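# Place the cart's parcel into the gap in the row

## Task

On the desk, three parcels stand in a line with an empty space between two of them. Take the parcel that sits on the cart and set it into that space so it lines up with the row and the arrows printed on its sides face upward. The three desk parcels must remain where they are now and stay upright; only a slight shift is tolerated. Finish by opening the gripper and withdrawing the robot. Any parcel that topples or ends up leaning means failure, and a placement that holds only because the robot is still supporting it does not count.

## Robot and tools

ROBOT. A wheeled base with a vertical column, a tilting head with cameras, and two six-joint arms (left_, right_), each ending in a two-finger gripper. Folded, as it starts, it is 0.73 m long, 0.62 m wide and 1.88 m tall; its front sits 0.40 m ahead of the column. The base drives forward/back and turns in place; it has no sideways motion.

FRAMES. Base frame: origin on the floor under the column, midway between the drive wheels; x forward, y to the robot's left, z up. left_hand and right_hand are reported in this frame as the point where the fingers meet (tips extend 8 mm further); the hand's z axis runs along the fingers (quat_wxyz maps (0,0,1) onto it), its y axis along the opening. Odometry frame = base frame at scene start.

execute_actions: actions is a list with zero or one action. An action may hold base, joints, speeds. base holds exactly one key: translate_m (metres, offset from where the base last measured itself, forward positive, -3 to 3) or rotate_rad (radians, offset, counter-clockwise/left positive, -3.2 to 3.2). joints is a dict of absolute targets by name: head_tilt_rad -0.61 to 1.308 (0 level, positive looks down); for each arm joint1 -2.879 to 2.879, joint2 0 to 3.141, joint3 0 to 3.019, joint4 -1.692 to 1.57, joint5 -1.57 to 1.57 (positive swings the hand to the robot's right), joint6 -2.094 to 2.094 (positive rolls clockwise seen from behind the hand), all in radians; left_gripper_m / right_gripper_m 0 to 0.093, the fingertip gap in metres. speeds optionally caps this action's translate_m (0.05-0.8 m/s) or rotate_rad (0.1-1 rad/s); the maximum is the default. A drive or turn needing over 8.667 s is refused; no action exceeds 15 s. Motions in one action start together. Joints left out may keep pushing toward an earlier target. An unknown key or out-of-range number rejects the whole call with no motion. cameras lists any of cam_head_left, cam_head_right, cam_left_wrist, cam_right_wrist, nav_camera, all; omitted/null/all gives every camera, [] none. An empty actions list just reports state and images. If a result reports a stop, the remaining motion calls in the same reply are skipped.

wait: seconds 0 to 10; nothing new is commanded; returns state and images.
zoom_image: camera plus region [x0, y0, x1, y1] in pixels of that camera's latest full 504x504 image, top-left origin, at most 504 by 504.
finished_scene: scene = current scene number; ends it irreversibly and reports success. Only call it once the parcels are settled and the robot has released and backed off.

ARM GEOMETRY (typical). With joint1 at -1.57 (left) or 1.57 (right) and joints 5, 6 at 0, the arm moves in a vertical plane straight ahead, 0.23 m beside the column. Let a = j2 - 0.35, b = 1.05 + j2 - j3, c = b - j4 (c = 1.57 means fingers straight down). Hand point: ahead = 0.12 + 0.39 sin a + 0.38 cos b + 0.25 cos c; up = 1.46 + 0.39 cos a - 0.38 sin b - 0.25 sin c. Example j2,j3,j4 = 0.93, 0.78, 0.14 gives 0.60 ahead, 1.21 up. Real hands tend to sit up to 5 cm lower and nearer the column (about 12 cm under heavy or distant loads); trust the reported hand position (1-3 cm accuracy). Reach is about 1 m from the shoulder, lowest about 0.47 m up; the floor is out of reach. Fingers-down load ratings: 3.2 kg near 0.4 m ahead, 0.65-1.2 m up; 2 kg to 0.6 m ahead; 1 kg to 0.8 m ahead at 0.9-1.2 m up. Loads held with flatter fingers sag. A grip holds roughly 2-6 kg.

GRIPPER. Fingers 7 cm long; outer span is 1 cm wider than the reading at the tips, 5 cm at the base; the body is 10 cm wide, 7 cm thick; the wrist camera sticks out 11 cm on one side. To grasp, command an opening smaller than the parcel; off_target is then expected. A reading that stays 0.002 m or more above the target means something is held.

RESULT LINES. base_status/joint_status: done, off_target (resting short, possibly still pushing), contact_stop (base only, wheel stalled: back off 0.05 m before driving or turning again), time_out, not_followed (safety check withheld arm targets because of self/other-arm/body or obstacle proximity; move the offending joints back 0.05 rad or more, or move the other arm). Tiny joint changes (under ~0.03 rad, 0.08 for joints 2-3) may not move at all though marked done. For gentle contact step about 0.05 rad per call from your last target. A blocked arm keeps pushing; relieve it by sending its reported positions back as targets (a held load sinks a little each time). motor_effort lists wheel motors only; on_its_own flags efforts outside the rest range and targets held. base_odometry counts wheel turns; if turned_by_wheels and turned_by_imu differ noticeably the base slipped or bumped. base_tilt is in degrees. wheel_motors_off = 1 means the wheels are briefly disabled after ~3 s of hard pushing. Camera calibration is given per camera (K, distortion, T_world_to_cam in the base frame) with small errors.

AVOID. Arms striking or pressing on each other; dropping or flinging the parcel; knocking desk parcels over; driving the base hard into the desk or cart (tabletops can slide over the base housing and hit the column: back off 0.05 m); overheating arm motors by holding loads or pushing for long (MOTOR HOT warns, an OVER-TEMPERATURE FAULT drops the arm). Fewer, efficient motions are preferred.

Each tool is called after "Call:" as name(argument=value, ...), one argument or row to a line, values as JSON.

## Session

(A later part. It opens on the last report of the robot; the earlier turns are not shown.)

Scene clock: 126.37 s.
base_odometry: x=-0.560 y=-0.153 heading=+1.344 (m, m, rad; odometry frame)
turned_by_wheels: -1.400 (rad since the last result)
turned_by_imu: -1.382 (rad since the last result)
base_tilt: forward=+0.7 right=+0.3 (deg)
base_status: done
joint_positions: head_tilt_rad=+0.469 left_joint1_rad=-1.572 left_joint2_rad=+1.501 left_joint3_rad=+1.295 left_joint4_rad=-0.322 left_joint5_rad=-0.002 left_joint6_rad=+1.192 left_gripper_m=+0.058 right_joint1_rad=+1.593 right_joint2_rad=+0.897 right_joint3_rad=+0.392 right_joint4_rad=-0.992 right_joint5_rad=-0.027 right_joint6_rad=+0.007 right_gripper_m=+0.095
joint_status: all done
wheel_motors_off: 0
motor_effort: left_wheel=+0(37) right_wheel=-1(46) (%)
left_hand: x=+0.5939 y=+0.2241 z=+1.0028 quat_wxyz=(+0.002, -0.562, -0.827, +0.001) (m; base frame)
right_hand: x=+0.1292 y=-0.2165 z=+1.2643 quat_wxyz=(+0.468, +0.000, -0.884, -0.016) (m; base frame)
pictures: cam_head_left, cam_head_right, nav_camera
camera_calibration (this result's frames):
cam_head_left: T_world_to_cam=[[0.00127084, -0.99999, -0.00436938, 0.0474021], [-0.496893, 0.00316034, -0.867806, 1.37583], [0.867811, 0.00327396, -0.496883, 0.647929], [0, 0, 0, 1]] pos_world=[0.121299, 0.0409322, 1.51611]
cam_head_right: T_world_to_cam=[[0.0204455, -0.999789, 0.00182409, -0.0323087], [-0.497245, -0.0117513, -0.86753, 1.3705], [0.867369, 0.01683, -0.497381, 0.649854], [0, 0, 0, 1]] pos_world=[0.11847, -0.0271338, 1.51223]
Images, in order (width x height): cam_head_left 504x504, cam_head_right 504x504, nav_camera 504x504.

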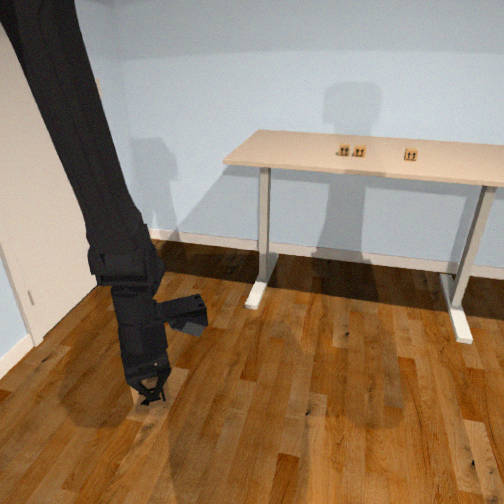

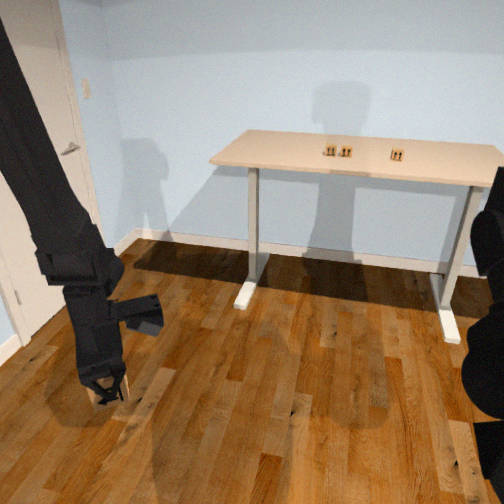

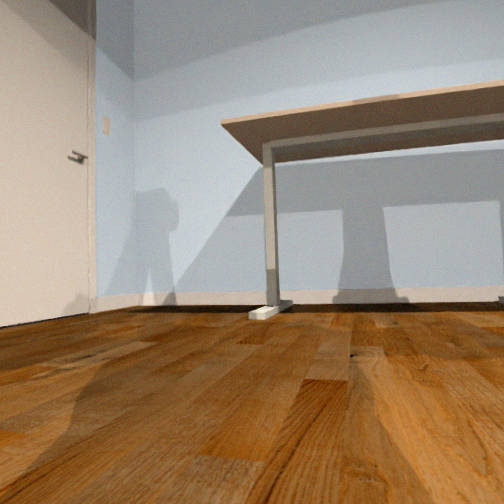

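Call:
execute_actions(
  actions=[
    {"base":{"rotate_rad":-0.51},"joints":{"left_joint2_rad":1.2,"left_joint3_rad":1.1,"left_joint4_rad":-0.42,"left_joint6_rad":0,"left_joint1_rad":-1.57}},
  ],
  cameras=[],
)

Call:
execute_actions(
  actions=[
    {"base":{"translate_m":1.3}},
  ],
  cameras=[],
)

Call:
execute_actions(
  actions=[
    {"base":{"rotate_rad":0.255},"joints":{"head_tilt_rad":0.7}},
  ],
)

Scene clock: 146.50 s.
base_odometry: x=-0.560 y=-0.153 heading=+0.834 (m, m, rad; odometry frame)
turned_by_wheels: -0.509 (rad since the last result)
turned_by_imu: -0.505 (rad since the last result)
base_tilt: forward=+0.6 right=+0.1 (deg)
base_status: done
joint_positions: head_tilt_rad=+0.468 left_joint1_rad=-1.569 left_joint2_rad=+1.190 left_joint3_rad=+1.095 left_joint4_rad=-0.422 left_joint5_rad=-0.001 left_joint6_rad=+0.008 left_gripper_m=+0.058 right_joint1_rad=+1.593 right_joint2_rad=+0.897 right_joint3_rad=+0.392 right_joint4_rad=-0.992 right_joint5_rad=-0.027 right_joint6_rad=+0.007 right_gripper_m=+0.095
joint_status: all done
wheel_motors_off: 0
motor_effort: left_wheel=+1(27) right_wheel=-1(35) (%)
left_hand: x=+0.5718 y=+0.2256 z=+1.1185 quat_wxyz=(-0.003, -0.003, -1.000, -0.001) (m; base frame)
right_hand: x=+0.1292 y=-0.2165 z=+1.2643 quat_wxyz=(+0.468, +0.000, -0.884, -0.016) (m; base frame)
pictures: none
No camera images: the call's "cameras" was empty. Leave "cameras" out to get every camera's image.

Scene clock: 150.07 s.
base_odometry: x=+0.314 y=+0.809 heading=+0.834 (m, m, rad; odometry frame)
turned_by_wheels: -0.001 (rad since the last result)
turned_by_imu: -0.002 (rad since the last result)
base_tilt: forward=+0.6 right=+0.3 (deg)
base_status: done
joint_positions: head_tilt_rad=+0.468 left_joint1_rad=-1.569 left_joint2_rad=+1.193 left_joint3_rad=+1.094 left_joint4_rad=-0.422 left_joint5_rad=-0.001 left_joint6_rad=+0.008 left_gripper_m=+0.058 right_joint1_rad=+1.593 right_joint2_rad=+0.897 right_joint3_rad=+0.395 right_joint4_rad=-0.992 right_joint5_rad=-0.027 right_joint6_rad=+0.007 right_gripper_m=+0.095
joint_status: not commanded
wheel_motors_off: 0
motor_effort: left_wheel=+0(51) right_wheel=+1(63) (%)
left_hand: x=+0.5705 y=+0.2256 z=+1.1172 quat_wxyz=(-0.002, -0.003, -1.000, -0.001) (m; base frame)
right_hand: x=+0.1306 y=-0.2165 z=+1.2638 quat_wxyz=(+0.467, +0.000, -0.884, -0.016) (m; base frame)
pictures: none
No camera images: the call's "cameras" was empty. Leave "cameras" out to get every camera's image.

Scene clock: 151.47 s.
base_odometry: x=+0.314 y=+0.810 heading=+1.088 (m, m, rad; odometry frame)
turned_by_wheels: +0.254 (rad since the last result)
turned_by_imu: +0.249 (rad since the last result)
base_tilt: forward=+0.6 right=+0.1 (deg)
base_status: done
joint_positions: head_tilt_rad=+0.703 left_joint1_rad=-1.569 left_joint2_rad=+1.193 left_joint3_rad=+1.094 left_joint4_rad=-0.422 left_joint5_rad=-0.001 left_joint6_rad=+0.008 left_gripper_m=+0.058 right_joint1_rad=+1.593 right_joint2_rad=+0.897 right_joint3_rad=+0.395 right_joint4_rad=-0.992 right_joint5_rad=-0.027 right_joint6_rad=+0.007 right_gripper_m=+0.095
joint_status: all done
wheel_motors_off: 0
motor_effort: left_wheel=-2(44) right_wheel=-1(46) (%)
left_hand: x=+0.5705 y=+0.2258 z=+1.1172 quat_wxyz=(-0.002, -0.003, -1.000, -0.002) (m; base frame)
right_hand: x=+0.1306 y=-0.2165 z=+1.2638 quat_wxyz=(+0.467, +0.000, -0.884, -0.016) (m; base frame)
pictures: cam_head_left, cam_head_right, cam_left_wrist, cam_right_wrist, nav_camera
camera_calibration (this result's frames):
cam_head_left: T_world_to_cam=[[0.000222497, -0.99999, -0.004545, 0.0477249], [-0.684662, 0.00316034, -0.728854, 1.17123], [0.728861, 0.00327396, -0.684654, 0.944043], [0, 0, 0, 1]] pos_world=[0.11381, 0.0409322, 1.50022]
cam_head_right: T_world_to_cam=[[0.0203108, -0.999789, -0.0029689, -0.0249208], [-0.684941, -0.0117513, -0.728504, 1.16578], [0.728316, 0.01683, -0.685035, 0.945795], [0, 0, 0, 1]] pos_world=[0.11016, -0.0271338, 1.49711]
cam_left_wrist: T_world_to_cam=[[-0.00481421, -0.999912, 0.0123927, 0.213206], [-0.804821, 0.0112295, 0.593412, -0.205068], [-0.593499, -0.00711706, -0.804803, 1.36291], [0, 0, 0, 1]] pos_world=[0.644866, 0.22519, 1.21592]
cam_right_wrist: T_world_to_cam=[[-0.0180593, -0.999585, -0.0224336, -0.182222], [0.0236327, -0.0228577, 0.999459, -1.26161], [-0.999558, 0.0175194, 0.0240357, 0.227869], [0, 0, 0, 1]] pos_world=[0.254293, -0.214976, 1.25137]
Images, in order (width x height): cam_head_left 504x504, cam_head_right 504x504, cam_left_wrist 504x504, cam_right_wrist 504x504, nav_camera 504x504.

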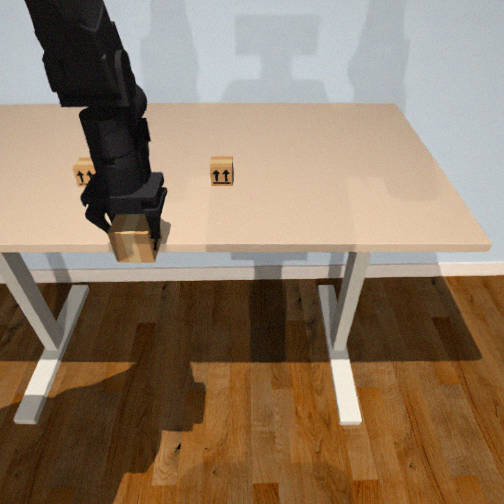

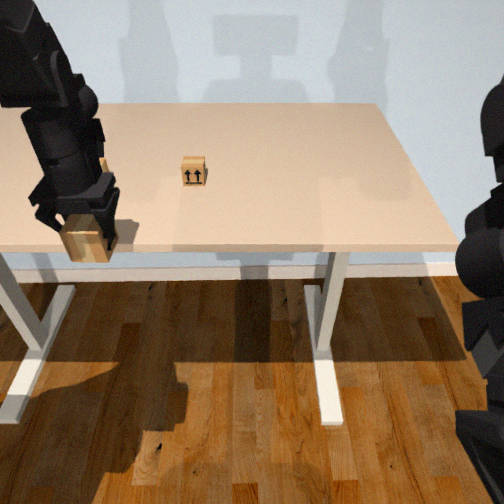

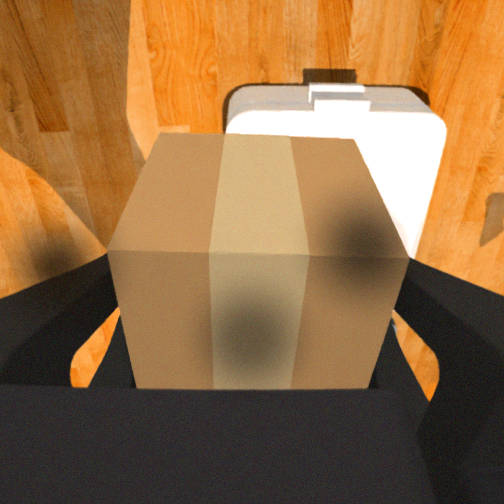

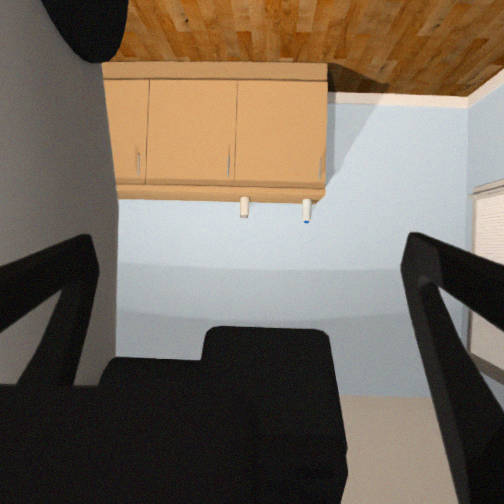

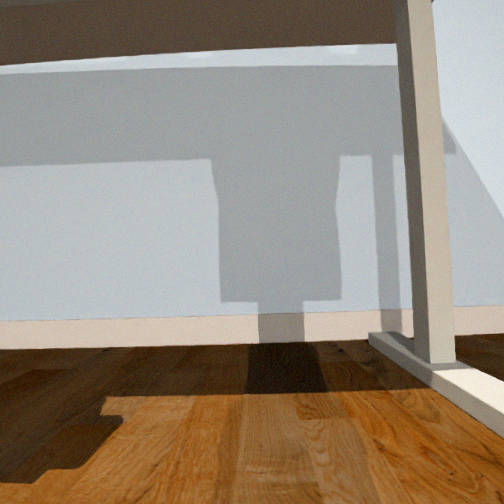

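Call:
execute_actions(
  actions=[
    {"base":{"translate_m":0.22},"joints":{"head_tilt_rad":0.85}},
  ],
  cameras=[],
)

Call:
execute_actions(
  actions=[
    {"joints":{"left_joint2_rad":1.6,"left_joint3_rad":1.41,"left_joint4_rad":-0.33}},
  ],
  cameras=["cam_head_left","cam_head_right","cam_left_wrist"],
)

Scene clock: 172.37 s.
base_odometry: x=+0.416 y=+1.004 heading=+1.089 (m, m, rad; odometry frame)
turned_by_wheels: +0.001 (rad since the last result)
turned_by_imu: +0.001 (rad since the last result)
base_tilt: forward=+0.6 right=+0.1 (deg)
base_status: done
joint_positions: head_tilt_rad=+0.852 left_joint1_rad=-1.569 left_joint2_rad=+1.195 left_joint3_rad=+1.095 left_joint4_rad=-0.421 left_joint5_rad=-0.001 left_joint6_rad=+0.008 left_gripper_m=+0.058 right_joint1_rad=+1.593 right_joint2_rad=+0.897 right_joint3_rad=+0.395 right_joint4_rad=-0.992 right_joint5_rad=-0.027 right_joint6_rad=+0.007 right_gripper_m=+0.095
joint_status: all done
wheel_motors_off: 0
motor_effort: left_wheel=+0(50) right_wheel=-1(56) (%)
left_hand: x=+0.5705 y=+0.2258 z=+1.1165 quat_wxyz=(-0.002, -0.003, -1.000, -0.002) (m; base frame)
right_hand: x=+0.1310 y=-0.2165 z=+1.2636 quat_wxyz=(+0.466, +0.000, -0.884, -0.016) (m; base frame)
pictures: none
No camera images: the call's "cameras" was empty. Leave "cameras" out to get every camera's image.

Scene clock: 173.47 s.
base_odometry: x=+0.416 y=+1.004 heading=+1.089 (m, m, rad; odometry frame)
turned_by_wheels: +0.000 (rad since the last result)
turned_by_imu: +0.000 (rad since the last result)
base_tilt: forward=+0.5 right=+0.2 (deg)
base_status: not commanded
joint_positions: head_tilt_rad=+0.852 left_joint1_rad=-1.570 left_joint2_rad=+1.567 left_joint3_rad=+1.405 left_joint4_rad=-0.330 left_joint5_rad=-0.003 left_joint6_rad=+0.007 left_gripper_m=+0.058 right_joint1_rad=+1.593 right_joint2_rad=+0.897 right_joint3_rad=+0.394 right_joint4_rad=-0.992 right_joint5_rad=-0.027 right_joint6_rad=+0.007 right_gripper_m=+0.095
joint_status: all done
wheel_motors_off: 0
motor_effort: left_wheel=+3(5) right_wheel=-3(5) (%)
left_hand: x=+0.6283 y=+0.2258 z=+0.9852 quat_wxyz=(-0.016, -0.003, -1.000, -0.002) (m; base frame)
right_hand: x=+0.1304 y=-0.2165 z=+1.2638 quat_wxyz=(+0.467, +0.000, -0.884, -0.016) (m; base frame)
pictures: cam_head_left, cam_head_right, cam_left_wrist
camera_calibration (this result's frames):
cam_head_left: T_world_to_cam=[[-0.000456289, -0.99999, -0.00452751, 0.0477319], [-0.785495, 0.00316034, -0.61886, 1.00688], [0.618868, 0.00327396, -0.785488, 1.10483], [0, 0, 0, 1]] pos_world=[0.10718, 0.0409322, 1.49116]
cam_head_right: T_world_to_cam=[[0.0196429, -0.999789, -0.00595815, -0.0202839], [-0.785719, -0.0117513, -0.618472, 1.00137], [0.618272, 0.01683, -0.785784, 1.10645], [0, 0, 0, 1]] pos_world=[0.103108, -0.0271338, 1.48863]
cam_left_wrist: T_world_to_cam=[[-0.00516366, -0.999922, 0.0113706, 0.216357], [-0.821467, 0.0107256, 0.570155, -0.0466857], [-0.570233, -0.00639648, -0.821458, 1.29259], [0, 0, 0, 1]] pos_world=[0.699844, 0.225109, 1.08597]
Images, in order (width x height): cam_head_left 504x504, cam_head_right 504x504, cam_left_wrist 504x504.

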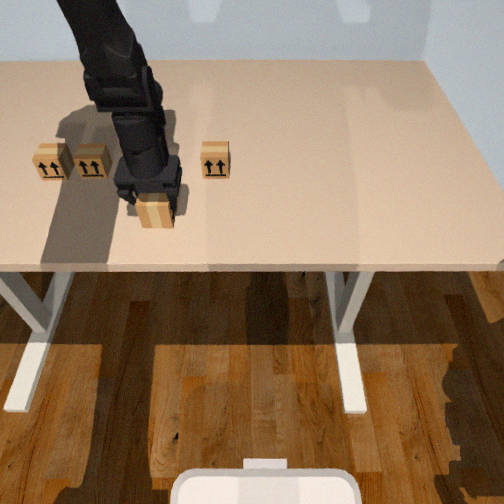

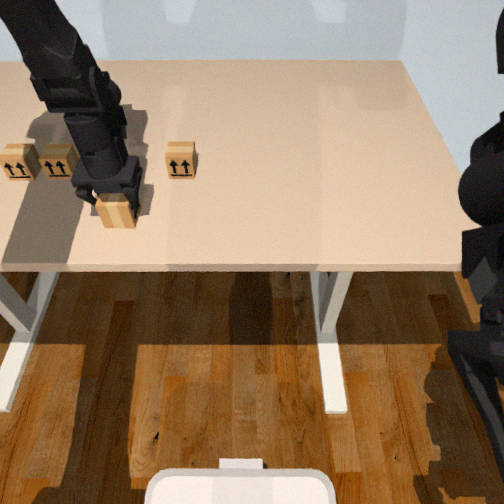

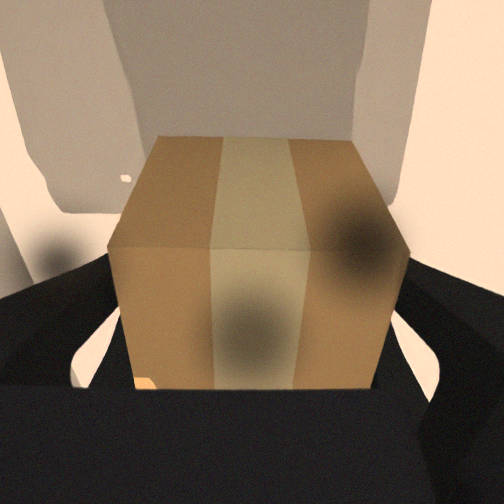

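Call:
execute_actions(
  actions=[
    {"joints":{"left_gripper_m":0.09,"left_joint2_rad":1.57}},
  ],
  cameras=[],
)

Call:
execute_actions(
  actions=[
    {"joints":{"left_joint2_rad":1.3,"left_joint3_rad":1.22,"left_joint4_rad":-0.42}},
  ],
  cameras=[],
)

Call:
execute_actions(
  actions=[
    {"base":{"translate_m":-0.3},"joints":{"left_joint4_rad":1.29}},
  ],
  cameras=[],
)

Call:
execute_actions(
  actions=[
    {"joints":{"left_joint2_rad":1.98,"left_joint3_rad":1.52,"head_tilt_rad":0.7}},
  ],
  cameras=["cam_head_left","cam_head_right","cam_left_wrist"],
)

Scene clock: 189.70 s.
base_odometry: x=+0.416 y=+1.004 heading=+1.089 (m, m, rad; odometry frame)
turned_by_wheels: +0.000 (rad since the last result)
turned_by_imu: +0.000 (rad since the last result)
base_tilt: forward=+0.5 right=+0.3 (deg)
base_status: not commanded
joint_positions: head_tilt_rad=+0.852 left_joint1_rad=-1.570 left_joint2_rad=+1.566 left_joint3_rad=+1.405 left_joint4_rad=-0.330 left_joint5_rad=-0.003 left_joint6_rad=+0.007 left_gripper_m=+0.090 right_joint1_rad=+1.593 right_joint2_rad=+0.897 right_joint3_rad=+0.394 right_joint4_rad=-0.992 right_joint5_rad=-0.027 right_joint6_rad=+0.007 right_gripper_m=+0.095
joint_status: all done
wheel_motors_off: 0
motor_effort: left_wheel=+3(3) right_wheel=-3(4) (%)
left_hand: x=+0.6287 y=+0.2258 z=+0.9856 quat_wxyz=(-0.016, -0.003, -1.000, -0.002) (m; base frame)
right_hand: x=+0.1304 y=-0.2165 z=+1.2638 quat_wxyz=(+0.467, +0.000, -0.884, -0.016) (m; base frame)
pictures: none
No camera images: the call's "cameras" was empty. Leave "cameras" out to get every camera's image.

Scene clock: 190.93 s.
base_odometry: x=+0.416 y=+1.004 heading=+1.089 (m, m, rad; odometry frame)
turned_by_wheels: +0.000 (rad since the last result)
turned_by_imu: +0.000 (rad since the last result)
base_tilt: forward=+0.5 right=+0.3 (deg)
base_status: not commanded
joint_positions: head_tilt_rad=+0.852 left_joint1_rad=-1.570 left_joint2_rad=+1.287 left_joint3_rad=+1.215 left_joint4_rad=-0.422 left_joint5_rad=-0.003 left_joint6_rad=+0.007 left_gripper_m=+0.090 right_joint1_rad=+1.593 right_joint2_rad=+0.897 right_joint3_rad=+0.394 right_joint4_rad=-0.992 right_joint5_rad=-0.027 right_joint6_rad=+0.007 right_gripper_m=+0.095
joint_status: all done
wheel_motors_off: 0
motor_effort: left_wheel=+3(3) right_wheel=-3(4) (%)
left_hand: x=+0.6086 y=+0.2257 z=+1.0933 quat_wxyz=(-0.014, -0.003, -1.000, -0.002) (m; base frame)
right_hand: x=+0.1304 y=-0.2165 z=+1.2638 quat_wxyz=(+0.467, +0.000, -0.884, -0.016) (m; base frame)
pictures: none
No camera images: the call's "cameras" was empty. Leave "cameras" out to get every camera's image.

Scene clock: 192.90 s.
base_odometry: x=+0.277 y=+0.739 heading=+1.090 (m, m, rad; odometry frame)
turned_by_wheels: +0.001 (rad since the last result)
turned_by_imu: +0.002 (rad since the last result)
base_tilt: forward=+0.6 right=+0.2 (deg)
base_status: done
joint_positions: head_tilt_rad=+0.853 left_joint1_rad=-1.570 left_joint2_rad=+1.288 left_joint3_rad=+1.213 left_joint4_rad=+1.277 left_joint5_rad=-0.002 left_joint6_rad=+0.007 left_gripper_m=+0.090 right_joint1_rad=+1.593 right_joint2_rad=+0.896 right_joint3_rad=+0.391 right_joint4_rad=-0.992 right_joint5_rad=-0.027 right_joint6_rad=+0.007 right_gripper_m=+0.095
joint_status: all done
wheel_motors_off: 0
motor_effort: left_wheel=+0(52) right_wheel=-1(49) (%)
left_hand: x=+0.8439 y=+0.2254 z=+1.3762 quat_wxyz=(-0.760, -0.002, -0.650, -0.004) (m; base frame)
right_hand: x=+0.1286 y=-0.2165 z=+1.2645 quat_wxyz=(+0.468, +0.000, -0.883, -0.016) (m; base frame)
pictures: none
No camera images: the call's "cameras" was empty. Leave "cameras" out to get every camera's image.

Scene clock: 194.70 s.
base_odometry: x=+0.277 y=+0.739 heading=+1.090 (m, m, rad; odometry frame)
turned_by_wheels: +0.000 (rad since the last result)
turned_by_imu: +0.000 (rad since the last result)
base_tilt: forward=+0.5 right=+0.3 (deg)
base_status: not commanded
joint_positions: head_tilt_rad=+0.717 left_joint1_rad=-1.570 left_joint2_rad=+1.976 left_joint3_rad=+1.513 left_joint4_rad=+1.281 left_joint5_rad=-0.002 left_joint6_rad=+0.007 left_gripper_m=+0.090 right_joint1_rad=+1.593 right_joint2_rad=+0.896 right_joint3_rad=+0.391 right_joint4_rad=-0.992 right_joint5_rad=-0.027 right_joint6_rad=+0.007 right_gripper_m=+0.095
joint_status: all done
wheel_motors_off: 0
motor_effort: left_wheel=+0(1) right_wheel=-3(3) (%)
left_hand: x=+0.7707 y=+0.2257 z=+0.9962 quat_wxyz=(-0.622, -0.002, -0.783, -0.004) (m; base frame)
right_hand: x=+0.1286 y=-0.2165 z=+1.2645 quat_wxyz=(+0.468, +0.000, -0.883, -0.016) (m; base frame)
pictures: cam_head_left, cam_head_right, cam_left_wrist
camera_calibration (this result's frames):
cam_head_left: T_world_to_cam=[[0.000158191, -0.99999, -0.00454769, 0.0477323], [-0.694902, 0.00316034, -0.719097, 1.15672], [0.719104, 0.00327396, -0.694894, 0.960301], [0, 0, 0, 1]] pos_world=[0.113241, 0.0409322, 1.49932]
cam_head_right: T_world_to_cam=[[0.0202668, -0.999789, -0.00325587, -0.0244766], [-0.695176, -0.0117513, -0.718743, 1.15126], [0.718554, 0.01683, -0.695268, 0.962041], [0, 0, 0, 1]] pos_world=[0.109548, -0.0271338, 1.49626]
cam_left_wrist: T_world_to_cam=[[-0.0135689, -0.999903, -0.00311282, 0.237805], [-0.762685, 0.0123629, -0.646652, 1.23054], [0.646628, -0.00640024, -0.762779, 0.386538], [0, 0, 0, 1]] pos_world=[0.691796, 0.225043, 1.09131]
Images, in order (width x height): cam_head_left 504x504, cam_head_right 504x504, cam_left_wrist 504x504.

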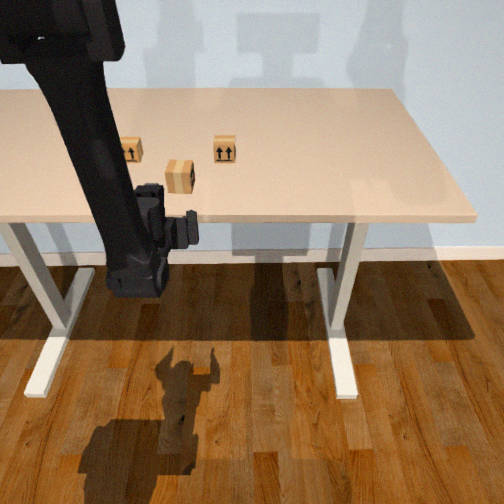

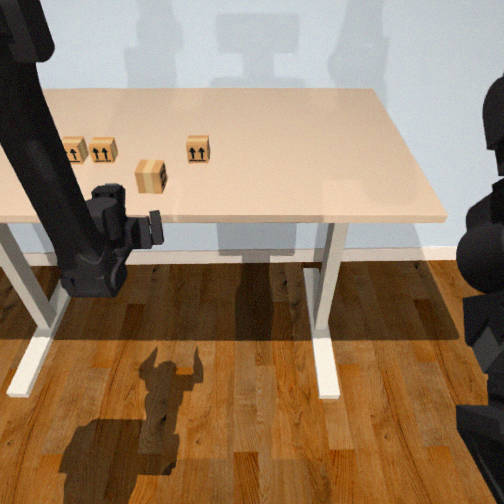

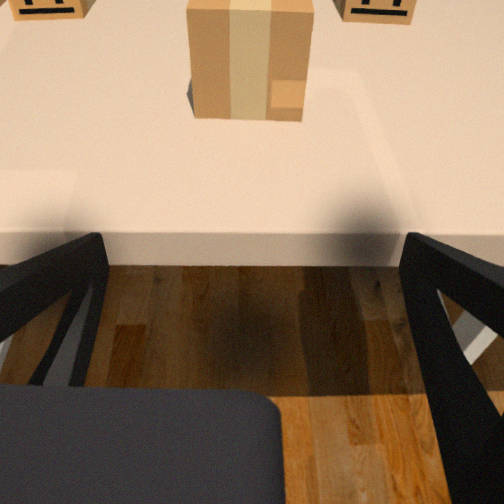

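Call:
execute_actions(
  actions=[
    {"base":{"translate_m":0.155},"joints":{"left_joint4_rad":1.24},"speeds":{"translate_m":0.2}},
  ],
  cameras=["cam_head_right","cam_left_wrist"],
)

Scene clock: 204.07 s.
base_odometry: x=+0.349 y=+0.876 heading=+1.091 (m, m, rad; odometry frame)
turned_by_wheels: +0.001 (rad since the last result)
turned_by_imu: +0.001 (rad since the last result)
base_tilt: forward=+0.4 right=+0.2 (deg)
base_status: done
joint_positions: head_tilt_rad=+0.716 left_joint1_rad=-1.570 left_joint2_rad=+1.978 left_joint3_rad=+1.514 left_joint4_rad=+1.243 left_joint5_rad=-0.002 left_joint6_rad=+0.007 left_gripper_m=+0.090 right_joint1_rad=+1.593 right_joint2_rad=+0.896 right_joint3_rad=+0.394 right_joint4_rad=-0.992 right_joint5_rad=-0.027 right_joint6_rad=+0.007 right_gripper_m=+0.095
joint_status: all done
wheel_motors_off: 0
motor_effort: left_wheel=+1(29) right_wheel=+0(73) (%)
left_hand: x=+0.7681 y=+0.2257 z=+0.9864 quat_wxyz=(-0.607, -0.002, -0.795, -0.004) (m; base frame)
right_hand: x=+0.1302 y=-0.2165 z=+1.2639 quat_wxyz=(+0.467, +0.000, -0.884, -0.016) (m; base frame)
pictures: cam_head_right, cam_left_wrist
camera_calibration (this result's frames):
cam_head_right: T_world_to_cam=[[0.0202692, -0.999789, -0.00324071, -0.0245001], [-0.694638, -0.0117513, -0.719263, 1.15204], [0.719074, 0.01683, -0.69473, 0.961187], [0, 0, 0, 1]] pos_world=[0.10958, -0.0271338, 1.4963]
cam_left_wrist: T_world_to_cam=[[-0.0136419, -0.999904, -0.00256752, 0.237265], [-0.787028, 0.0123214, -0.616794, 1.21144], [0.616766, -0.00639353, -0.78712, 0.427739], [0, 0, 0, 1]] pos_world=[0.692858, 0.22505, 1.0845]
Images, in order (width x height): cam_head_right 504x504, cam_left_wrist 504x504.

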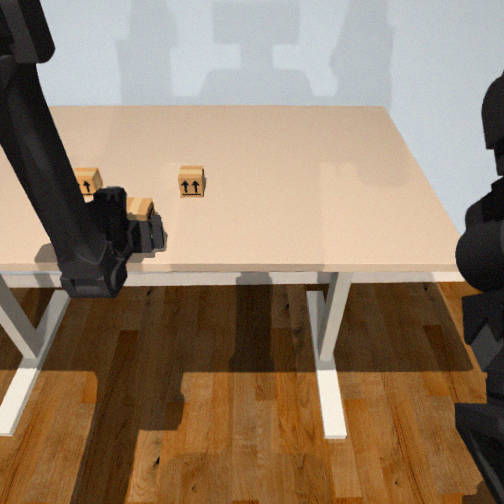

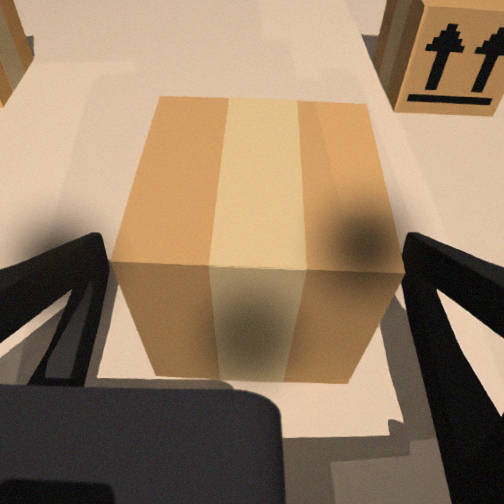

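Call:
execute_actions(
  actions=[
    {"base":{"translate_m":0.012}},
  ],
  cameras=[],
)

Call:
execute_actions(
  actions=[
    {"joints":{"left_gripper_m":0.035}},
  ],
  cameras=["cam_left_wrist"],
)

Call:
execute_actions(
  actions=[
    {"joints":{"left_joint2_rad":1.35,"left_joint3_rad":1.36,"left_joint4_rad":1.0}},
  ],
  cameras=[],
)

Call:
execute_actions(
  actions=[
    {"base":{"translate_m":0.22},"joints":{"left_joint4_rad":-0.53,"left_joint5_rad":-0.27,"left_joint6_rad":1.57,"head_tilt_rad":0.75}},
  ],
  cameras=["cam_head_left","cam_head_right","cam_left_wrist"],
)

Scene clock: 223.10 s.
base_odometry: x=+0.354 y=+0.887 heading=+1.092 (m, m, rad; odometry frame)
turned_by_wheels: +0.001 (rad since the last result)
turned_by_imu: +0.001 (rad since the last result)
base_tilt: forward=+0.6 right=+0.2 (deg)
base_status: done
joint_positions: head_tilt_rad=+0.716 left_joint1_rad=-1.570 left_joint2_rad=+1.978 left_joint3_rad=+1.517 left_joint4_rad=+1.243 left_joint5_rad=-0.002 left_joint6_rad=+0.007 left_gripper_m=+0.090 right_joint1_rad=+1.593 right_joint2_rad=+0.896 right_joint3_rad=+0.396 right_joint4_rad=-0.992 right_joint5_rad=-0.027 right_joint6_rad=+0.007 right_gripper_m=+0.095
joint_status: not commanded
wheel_motors_off: 0
motor_effort: left_wheel=+1(48) right_wheel=+0(46) (%)
left_hand: x=+0.7693 y=+0.2257 z=+0.9870 quat_wxyz=(-0.608, -0.002, -0.794, -0.004) (m; base frame)
right_hand: x=+0.1312 y=-0.2165 z=+1.2635 quat_wxyz=(+0.466, +0.000, -0.885, -0.016) (m; base frame)
pictures: none
No camera images: the call's "cameras" was empty. Leave "cameras" out to get every camera's image.

Scene clock: 223.70 s.
base_odometry: x=+0.354 y=+0.887 heading=+1.092 (m, m, rad; odometry frame)
turned_by_wheels: +0.000 (rad since the last result)
turned_by_imu: +0.000 (rad since the last result)
base_tilt: forward=+0.5 right=+0.2 (deg)
base_status: not commanded
joint_positions: head_tilt_rad=+0.716 left_joint1_rad=-1.570 left_joint2_rad=+1.978 left_joint3_rad=+1.517 left_joint4_rad=+1.243 left_joint5_rad=-0.001 left_joint6_rad=+0.007 left_gripper_m=+0.058 right_joint1_rad=+1.593 right_joint2_rad=+0.896 right_joint3_rad=+0.396 right_joint4_rad=-0.992 right_joint5_rad=-0.027 right_joint6_rad=+0.007 right_gripper_m=+0.095
joint_status: left_gripper_m off_target (ended at +0.058, target +0.035)
wheel_motors_off: 0
motor_effort: left_wheel=+2(2) right_wheel=-1(2) (%)
left_hand: x=+0.7693 y=+0.2256 z=+0.9870 quat_wxyz=(-0.608, -0.002, -0.794, -0.003) (m; base frame)
right_hand: x=+0.1312 y=-0.2165 z=+1.2635 quat_wxyz=(+0.466, +0.000, -0.885, -0.016) (m; base frame)
pictures: cam_left_wrist
camera_calibration (this result's frames):
cam_left_wrist: T_world_to_cam=[[-0.0143738, -0.999894, -0.00240585, 0.237553], [-0.785369, 0.0127791, -0.618895, 1.2134], [0.61886, -0.00700641, -0.78547, 0.424339], [0, 0, 0, 1]] pos_world=[0.693778, 0.224994, 1.08485]
Images, in order (width x height): cam_left_wrist 504x504.

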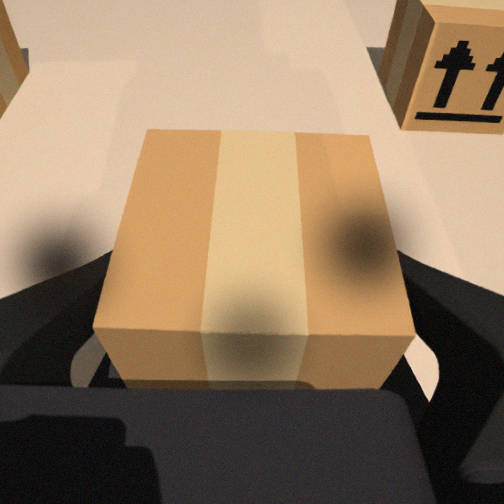

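Scene clock: 225.37 s.
base_odometry: x=+0.354 y=+0.887 heading=+1.092 (m, m, rad; odometry frame)
turned_by_wheels: +0.000 (rad since the last result)
turned_by_imu: +0.000 (rad since the last result)
base_tilt: forward=+0.6 right=+0.2 (deg)
base_status: not commanded
joint_positions: head_tilt_rad=+0.716 left_joint1_rad=-1.570 left_joint2_rad=+1.361 left_joint3_rad=+1.353 left_joint4_rad=+0.998 left_joint5_rad=-0.001 left_joint6_rad=+0.007 left_gripper_m=+0.058 right_joint1_rad=+1.593 right_joint2_rad=+0.896 right_joint3_rad=+0.396 right_joint4_rad=-0.992 right_joint5_rad=-0.027 right_joint6_rad=+0.007 right_gripper_m=+0.095
joint_status: all done
wheel_motors_off: 0
motor_effort: left_wheel=+3(3) right_wheel=-2(2) (%)
left_hand: x=+0.8846 y=+0.2254 z=+1.3125 quat_wxyz=(-0.686, -0.002, -0.727, -0.004) (m; base frame)
right_hand: x=+0.1312 y=-0.2165 z=+1.2635 quat_wxyz=(+0.466, +0.000, -0.885, -0.016) (m; base frame)
pictures: none
No camera images: the call's "cameras" was empty. Leave "cameras" out to get every camera's image.

Scene clock: 227.13 s.
base_odometry: x=+0.456 y=+1.082 heading=+1.093 (m, m, rad; odometry frame)
turned_by_wheels: +0.001 (rad since the last result)
turned_by_imu: +0.001 (rad since the last result)
base_tilt: forward=+0.4 right=+0.3 (deg)
base_status: done
joint_positions: head_tilt_rad=+0.753 left_joint1_rad=-1.570 left_joint2_rad=+1.361 left_joint3_rad=+1.353 left_joint4_rad=-0.527 left_joint5_rad=-0.268 left_joint6_rad=+1.562 left_gripper_m=+0.058 right_joint1_rad=+1.593 right_joint2_rad=+0.896 right_joint3_rad=+0.396 right_joint4_rad=-0.992 right_joint5_rad=-0.027 right_joint6_rad=+0.007 right_gripper_m=+0.095
joint_status: all done
wheel_motors_off: 0
motor_effort: left_wheel=+0(48) right_wheel=+0(44) (%)
left_hand: x=+0.6365 y=+0.2707 z=+1.0874 quat_wxyz=(+0.098, -0.698, -0.703, -0.091) (m; base frame)
right_hand: x=+0.1312 y=-0.2165 z=+1.2635 quat_wxyz=(+0.466, +0.000, -0.885, -0.016) (m; base frame)
pictures: cam_head_left, cam_head_right, cam_left_wrist
camera_calibration (this result's frames):
cam_head_left: T_world_to_cam=[[-0.0000058293, -0.99999, -0.00455044, 0.0477447], [-0.72037, 0.00316034, -0.693583, 1.1187], [0.69359, 0.00327396, -0.720362, 1.0008], [0, 0, 0, 1]] pos_world=[0.111734, 0.0409322, 1.49706]
cam_head_right: T_world_to_cam=[[0.0201363, -0.999789, -0.00398425, -0.0233484], [-0.720631, -0.0117513, -0.693219, 1.11323], [0.693027, 0.01683, -0.720716, 1.00251], [0, 0, 0, 1]] pos_world=[0.107932, -0.0271338, 1.49414]
cam_left_wrist: T_world_to_cam=[[-0.99963, -0.0148659, 0.0227852, 0.614025], [0.00879792, 0.615871, 0.787798, -1.02763], [-0.025744, 0.787707, -0.615512, 0.596042], [0, 0, 0, 1]] pos_world=[0.638184, 0.172507, 1.16244]
Images, in order (width x height): cam_head_left 504x504, cam_head_right 504x504, cam_left_wrist 504x504.

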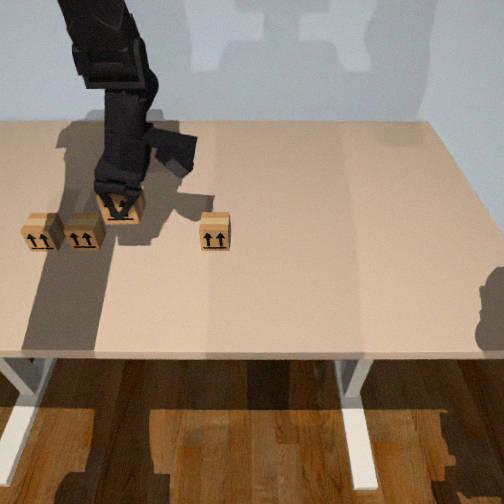

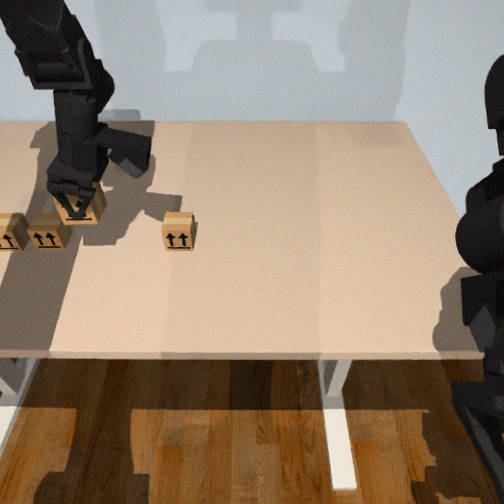

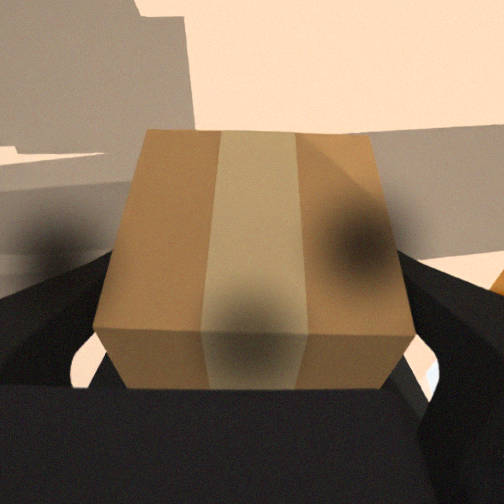

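Call:
execute_actions(
  actions=[
    {"joints":{"left_joint2_rad":1.58,"left_joint3_rad":1.57,"left_joint4_rad":-0.5,"left_joint1_rad":-1.61}},
  ],
  cameras=["cam_head_left","cam_head_right","cam_left_wrist"],
)

Scene clock: 237.37 s.
base_odometry: x=+0.456 y=+1.082 heading=+1.093 (m, m, rad; odometry frame)
turned_by_wheels: +0.000 (rad since the last result)
turned_by_imu: +0.000 (rad since the last result)
base_tilt: forward=+0.6 right=+0.3 (deg)
base_status: not commanded
joint_positions: head_tilt_rad=+0.753 left_joint1_rad=-1.614 left_joint2_rad=+1.597 left_joint3_rad=+1.557 left_joint4_rad=-0.500 left_joint5_rad=-0.269 left_joint6_rad=+1.562 left_gripper_m=+0.058 right_joint1_rad=+1.593 right_joint2_rad=+0.896 right_joint3_rad=+0.396 right_joint4_rad=-0.992 right_joint5_rad=-0.027 right_joint6_rad=+0.007 right_gripper_m=+0.095
joint_status: all done
wheel_motors_off: 0
motor_effort: left_wheel=+1(1) right_wheel=-1(2) (%)
left_hand: x=+0.6633 y=+0.2405 z=+0.9982 quat_wxyz=(+0.086, -0.708, -0.697, -0.077) (m; base frame)
right_hand: x=+0.1312 y=-0.2165 z=+1.2635 quat_wxyz=(+0.466, +0.000, -0.885, -0.016) (m; base frame)
pictures: cam_head_left, cam_head_right, cam_left_wrist
camera_calibration (this result's frames):
cam_head_left: T_world_to_cam=[[-0.0000058275, -0.99999, -0.00455044, 0.0477447], [-0.720369, 0.00316034, -0.693583, 1.1187], [0.693591, 0.00327396, -0.720362, 1.0008], [0, 0, 0, 1]] pos_world=[0.111734, 0.0409322, 1.49706]
cam_head_right: T_world_to_cam=[[0.0201363, -0.999789, -0.00398425, -0.0233484], [-0.720631, -0.0117513, -0.69322, 1.11323], [0.693027, 0.01683, -0.720715, 1.00251], [0, 0, 0, 1]] pos_world=[0.107932, -0.0271338, 1.49414]
cam_left_wrist: T_world_to_cam=[[-0.999556, 0.00832789, 0.0286141, 0.631022], [0.0272475, 0.64428, 0.764304, -0.934699], [-0.0120705, 0.764744, -0.644221, 0.590728], [0, 0, 0, 1]] pos_world=[0.66334, 0.145197, 1.0769]
Images, in order (width x height): cam_head_left 504x504, cam_head_right 504x504, cam_left_wrist 504x504.

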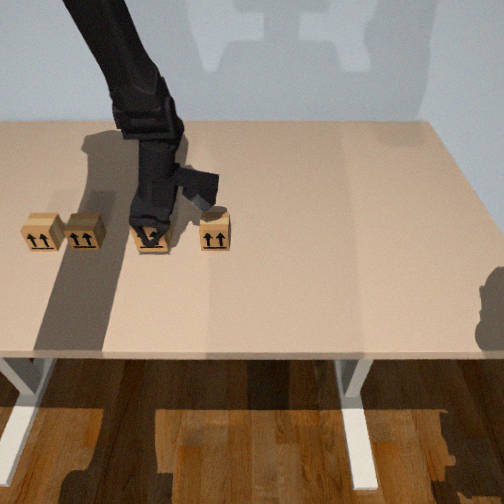

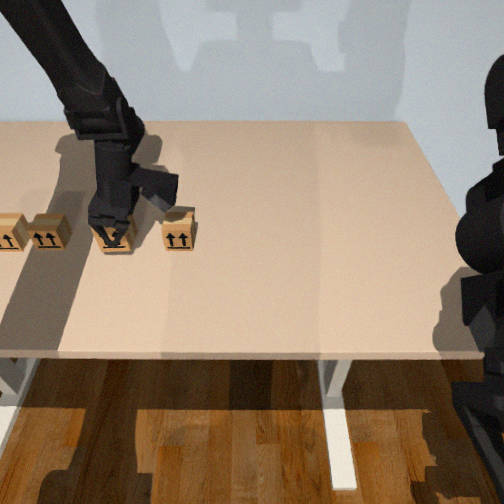

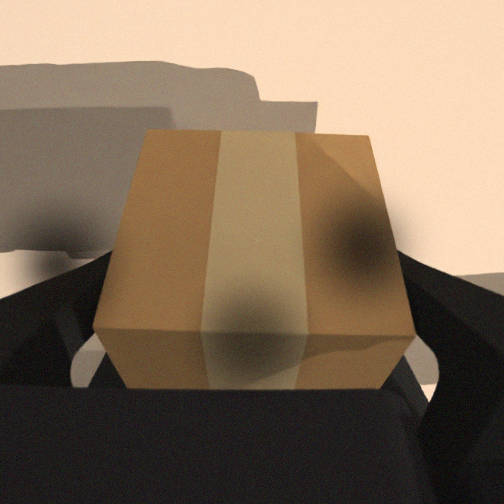

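Call:
execute_actions(
  actions=[
    {"base":{"translate_m":0.03},"joints":{"left_joint4_rad":-0.47}},
  ],
  cameras=[],
)

Call:
execute_actions(
  actions=[
    {"joints":{"left_joint2_rad":1.63}},
  ],
  cameras=["cam_head_left","cam_left_wrist"],
)

Call:
zoom_image(
  camera="cam_head_left",
  region=[40,160,260,300],
)

Scene clock: 249.00 s.
base_odometry: x=+0.469 y=+1.109 heading=+1.093 (m, m, rad; odometry frame)
turned_by_wheels: +0.000 (rad since the last result)
turned_by_imu: +0.000 (rad since the last result)
base_tilt: forward=+0.4 right=+0.2 (deg)
base_status: done
joint_positions: head_tilt_rad=+0.753 left_joint1_rad=-1.614 left_joint2_rad=+1.594 left_joint3_rad=+1.558 left_joint4_rad=-0.474 left_joint5_rad=-0.269 left_joint6_rad=+1.562 left_gripper_m=+0.058 right_joint1_rad=+1.593 right_joint2_rad=+0.896 right_joint3_rad=+0.394 right_joint4_rad=-0.992 right_joint5_rad=-0.027 right_joint6_rad=+0.007 right_gripper_m=+0.095
joint_status: all done
wheel_motors_off: 0
motor_effort: left_wheel=+0(32) right_wheel=+0(39) (%)
left_hand: x=+0.6717 y=+0.2404 z=+1.0002 quat_wxyz=(+0.075, -0.706, -0.698, -0.088) (m; base frame)
right_hand: x=+0.1304 y=-0.2165 z=+1.2638 quat_wxyz=(+0.467, +0.000, -0.884, -0.016) (m; base frame)
pictures: none
No camera images: the call's "cameras" was empty. Leave "cameras" out to get every camera's image.

Scene clock: 249.77 s.
base_odometry: x=+0.469 y=+1.109 heading=+1.093 (m, m, rad; odometry frame)
turned_by_wheels: +0.000 (rad since the last result)
turned_by_imu: +0.000 (rad since the last result)
base_tilt: forward=+0.5 right=+0.2 (deg)
base_status: not commanded
joint_positions: head_tilt_rad=+0.753 left_joint1_rad=-1.614 left_joint2_rad=+1.625 left_joint3_rad=+1.558 left_joint4_rad=-0.474 left_joint5_rad=-0.270 left_joint6_rad=+1.562 left_gripper_m=+0.058 right_joint1_rad=+1.593 right_joint2_rad=+0.896 right_joint3_rad=+0.394 right_joint4_rad=-0.992 right_joint5_rad=-0.027 right_joint6_rad=+0.007 right_gripper_m=+0.095
joint_status: all done
wheel_motors_off: 0
motor_effort: left_wheel=+0(0) right_wheel=+0(0) (%)
left_hand: x=+0.6572 y=+0.2403 z=+0.9834 quat_wxyz=(+0.087, -0.708, -0.697, -0.078) (m; base frame)
right_hand: x=+0.1304 y=-0.2165 z=+1.2638 quat_wxyz=(+0.467, +0.000, -0.884, -0.016) (m; base frame)
pictures: cam_head_left, cam_left_wrist
camera_calibration (this result's frames):
cam_head_left: T_world_to_cam=[[-0.0000070538, -0.99999, -0.00455044, 0.0477448], [-0.720556, 0.00316034, -0.693389, 1.11841], [0.693396, 0.00327396, -0.720549, 1.00109], [0, 0, 0, 1]] pos_world=[0.111722, 0.0409322, 1.49705]
cam_left_wrist: T_world_to_cam=[[-0.999528, 0.00871259, 0.0294483, 0.62434], [0.0281475, 0.643384, 0.765026, -0.924121], [-0.0122812, 0.765494, -0.643326, 0.580345], [0, 0, 0, 1]] pos_world=[0.657185, 0.144874, 1.06194]
Images, in order (width x height): cam_head_left 504x504, cam_left_wrist 504x504.

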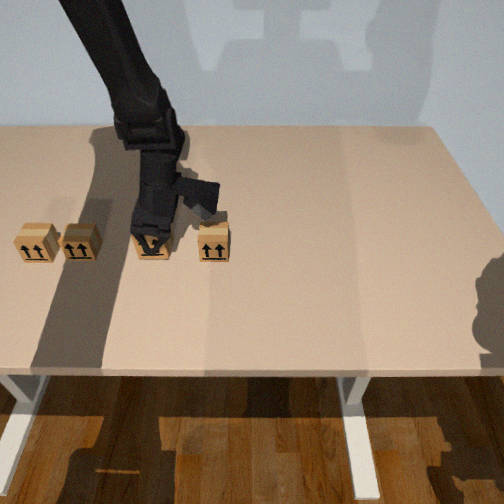

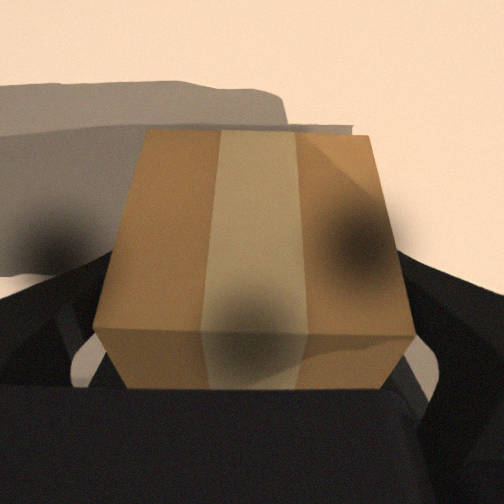

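Region (40, 160, 260, 300) of cam_head_left's 504x504 image, scaled by 2.291, with more detail than that image has; it fills the top 321 rows of this view, and the rest is white.

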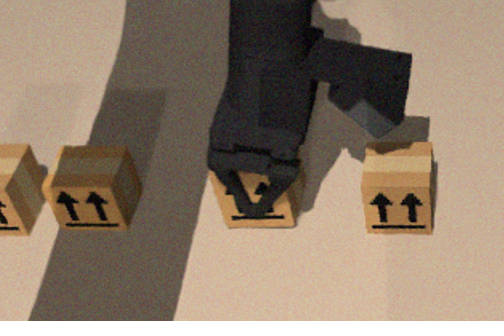

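A few mm above; lower slightly and release.

Call:
execute_actions(
  actions=[
    {"joints":{"left_joint2_rad":1.65}},
  ],
  cameras=[],
)

Call:
execute_actions(
  actions=[
    {"joints":{"left_gripper_m":0.093}},
  ],
  cameras=["cam_left_wrist"],
)

Call:
execute_actions(
  actions=[
    {"joints":{"left_joint2_rad":1.35,"left_joint3_rad":1.33}},
  ],
  cameras=[],
)

Call:
execute_actions(
  actions=[
    {"base":{"translate_m":-0.45},"joints":{"left_joint2_rad":0.9,"left_joint3_rad":0.8,"left_joint5_rad":0,"left_joint6_rad":0,"left_joint1_rad":-1.57,"head_tilt_rad":0.6}},
  ],
  cameras=["cam_head_left","cam_head_right"],
)

Scene clock: 263.83 s.
base_odometry: x=+0.469 y=+1.109 heading=+1.093 (m, m, rad; odometry frame)
turned_by_wheels: +0.000 (rad since the last result)
turned_by_imu: +0.000 (rad since the last result)
base_tilt: forward=+0.5 right=+0.2 (deg)
base_status: not commanded
joint_positions: head_tilt_rad=+0.753 left_joint1_rad=-1.614 left_joint2_rad=+1.626 left_joint3_rad=+1.558 left_joint4_rad=-0.474 left_joint5_rad=-0.270 left_joint6_rad=+1.562 left_gripper_m=+0.058 right_joint1_rad=+1.593 right_joint2_rad=+0.896 right_joint3_rad=+0.394 right_joint4_rad=-0.992 right_joint5_rad=-0.027 right_joint6_rad=+0.007 right_gripper_m=+0.095
joint_status: all done
wheel_motors_off: 0
motor_effort: left_wheel=-1(0) right_wheel=+0(0) (%)
left_hand: x=+0.6566 y=+0.2403 z=+0.9828 quat_wxyz=(+0.087, -0.708, -0.697, -0.077) (m; base frame)
right_hand: x=+0.1304 y=-0.2165 z=+1.2638 quat_wxyz=(+0.467, +0.000, -0.884, -0.016) (m; base frame)
pictures: none
No camera images: the call's "cameras" was empty. Leave "cameras" out to get every camera's image.

Scene clock: 264.53 s.
base_odometry: x=+0.469 y=+1.109 heading=+1.093 (m, m, rad; odometry frame)
turned_by_wheels: +0.000 (rad since the last result)
turned_by_imu: +0.000 (rad since the last result)
base_tilt: forward=+0.6 right=+0.2 (deg)
base_status: not commanded
joint_positions: head_tilt_rad=+0.753 left_joint1_rad=-1.614 left_joint2_rad=+1.634 left_joint3_rad=+1.558 left_joint4_rad=-0.474 left_joint5_rad=-0.270 left_joint6_rad=+1.562 left_gripper_m=+0.093 right_joint1_rad=+1.593 right_joint2_rad=+0.896 right_joint3_rad=+0.394 right_joint4_rad=-0.992 right_joint5_rad=-0.027 right_joint6_rad=+0.007 right_gripper_m=+0.095
joint_status: all done
wheel_motors_off: 0
motor_effort: left_wheel=+0(0) right_wheel=-1(0) (%)
left_hand: x=+0.6526 y=+0.2402 z=+0.9783 quat_wxyz=(+0.090, -0.708, -0.696, -0.074) (m; base frame)
right_hand: x=+0.1304 y=-0.2165 z=+1.2638 quat_wxyz=(+0.467, +0.000, -0.884, -0.016) (m; base frame)
pictures: cam_left_wrist
camera_calibration (this result's frames):
cam_left_wrist: T_world_to_cam=[[-0.999199, 0.00906168, 0.0389721, 0.610351], [0.0356651, 0.643216, 0.764854, -0.924765], [-0.0181366, 0.765632, -0.643024, 0.5806], [0, 0, 0, 1]] pos_world=[0.653375, 0.144766, 1.05686]
Images, in order (width x height): cam_left_wrist 504x504.

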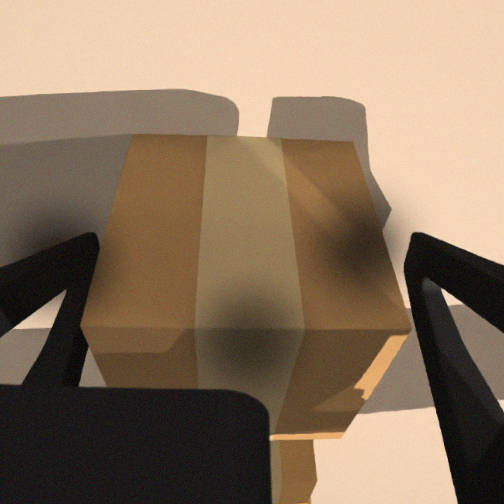

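Scene clock: 265.83 s.
base_odometry: x=+0.469 y=+1.109 heading=+1.093 (m, m, rad; odometry frame)
turned_by_wheels: +0.000 (rad since the last result)
turned_by_imu: +0.000 (rad since the last result)
base_tilt: forward=+0.5 right=+0.2 (deg)
base_status: not commanded
joint_positions: head_tilt_rad=+0.753 left_joint1_rad=-1.614 left_joint2_rad=+1.338 left_joint3_rad=+1.325 left_joint4_rad=-0.472 left_joint5_rad=-0.270 left_joint6_rad=+1.563 left_gripper_m=+0.093 right_joint1_rad=+1.593 right_joint2_rad=+0.896 right_joint3_rad=+0.394 right_joint4_rad=-0.992 right_joint5_rad=-0.027 right_joint6_rad=+0.007 right_gripper_m=+0.095
joint_status: all done
wheel_motors_off: 0
motor_effort: left_wheel=+0(1) right_wheel=+0(0) (%)
left_hand: x=+0.6426 y=+0.2447 z=+1.0927 quat_wxyz=(+0.067, -0.705, -0.700, -0.097) (m; base frame)
right_hand: x=+0.1304 y=-0.2165 z=+1.2638 quat_wxyz=(+0.467, +0.000, -0.884, -0.016) (m; base frame)
pictures: none
No camera images: the call's "cameras" was empty. Leave "cameras" out to get every camera's image.

Scene clock: 268.37 s.
base_odometry: x=+0.263 y=+0.709 heading=+1.095 (m, m, rad; odometry frame)
turned_by_wheels: +0.001 (rad since the last result)
turned_by_imu: +0.002 (rad since the last result)
base_tilt: forward=+0.7 right=+0.3 (deg)
base_status: done
joint_positions: head_tilt_rad=+0.617 left_joint1_rad=-1.565 left_joint2_rad=+0.896 left_joint3_rad=+0.795 left_joint4_rad=-0.471 left_joint5_rad=-0.002 left_joint6_rad=+0.008 left_gripper_m=+0.093 right_joint1_rad=+1.593 right_joint2_rad=+0.895 right_joint3_rad=+0.392 right_joint4_rad=-0.992 right_joint5_rad=-0.027 right_joint6_rad=+0.007 right_gripper_m=+0.095
joint_status: all done
wheel_motors_off: 0
motor_effort: left_wheel=+0(52) right_wheel=-1(43) (%)
left_hand: x=+0.4698 y=+0.2273 z=+1.1903 quat_wxyz=(+0.024, -0.003, -1.000, -0.003) (m; base frame)
right_hand: x=+0.1292 y=-0.2165 z=+1.2644 quat_wxyz=(+0.467, +0.000, -0.884, -0.016) (m; base frame)
pictures: cam_head_left, cam_head_right
camera_calibration (this result's frames):
cam_head_left: T_world_to_cam=[[0.000610191, -0.99999, -0.00450935, 0.0476506], [-0.619853, 0.00316034, -0.784712, 1.25401], [0.784718, 0.00327396, -0.619845, 0.841444], [0, 0, 0, 1]] pos_world=[0.116977, 0.0409322, 1.50582]
cam_head_right: T_world_to_cam=[[0.0204903, -0.999789, -0.00122185, -0.0276202], [-0.620161, -0.0117513, -0.784387, 1.2486], [0.784207, 0.01683, -0.620271, 0.843264], [0, 0, 0, 1]] pos_world=[0.113607, -0.0271338, 1.5024]
Images, in order (width x height): cam_head_left 504x504, cam_head_right 504x504.

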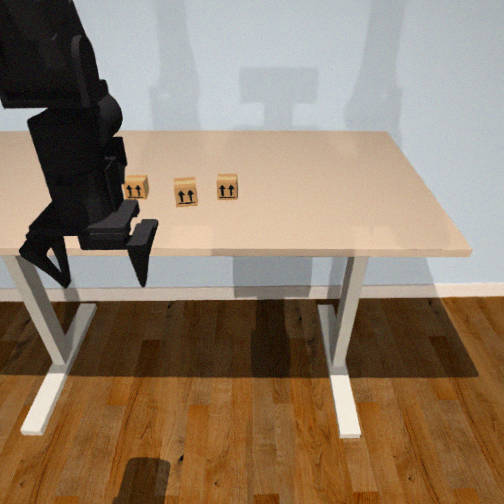

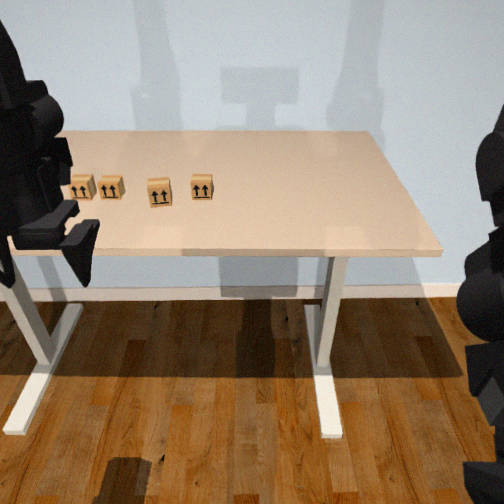

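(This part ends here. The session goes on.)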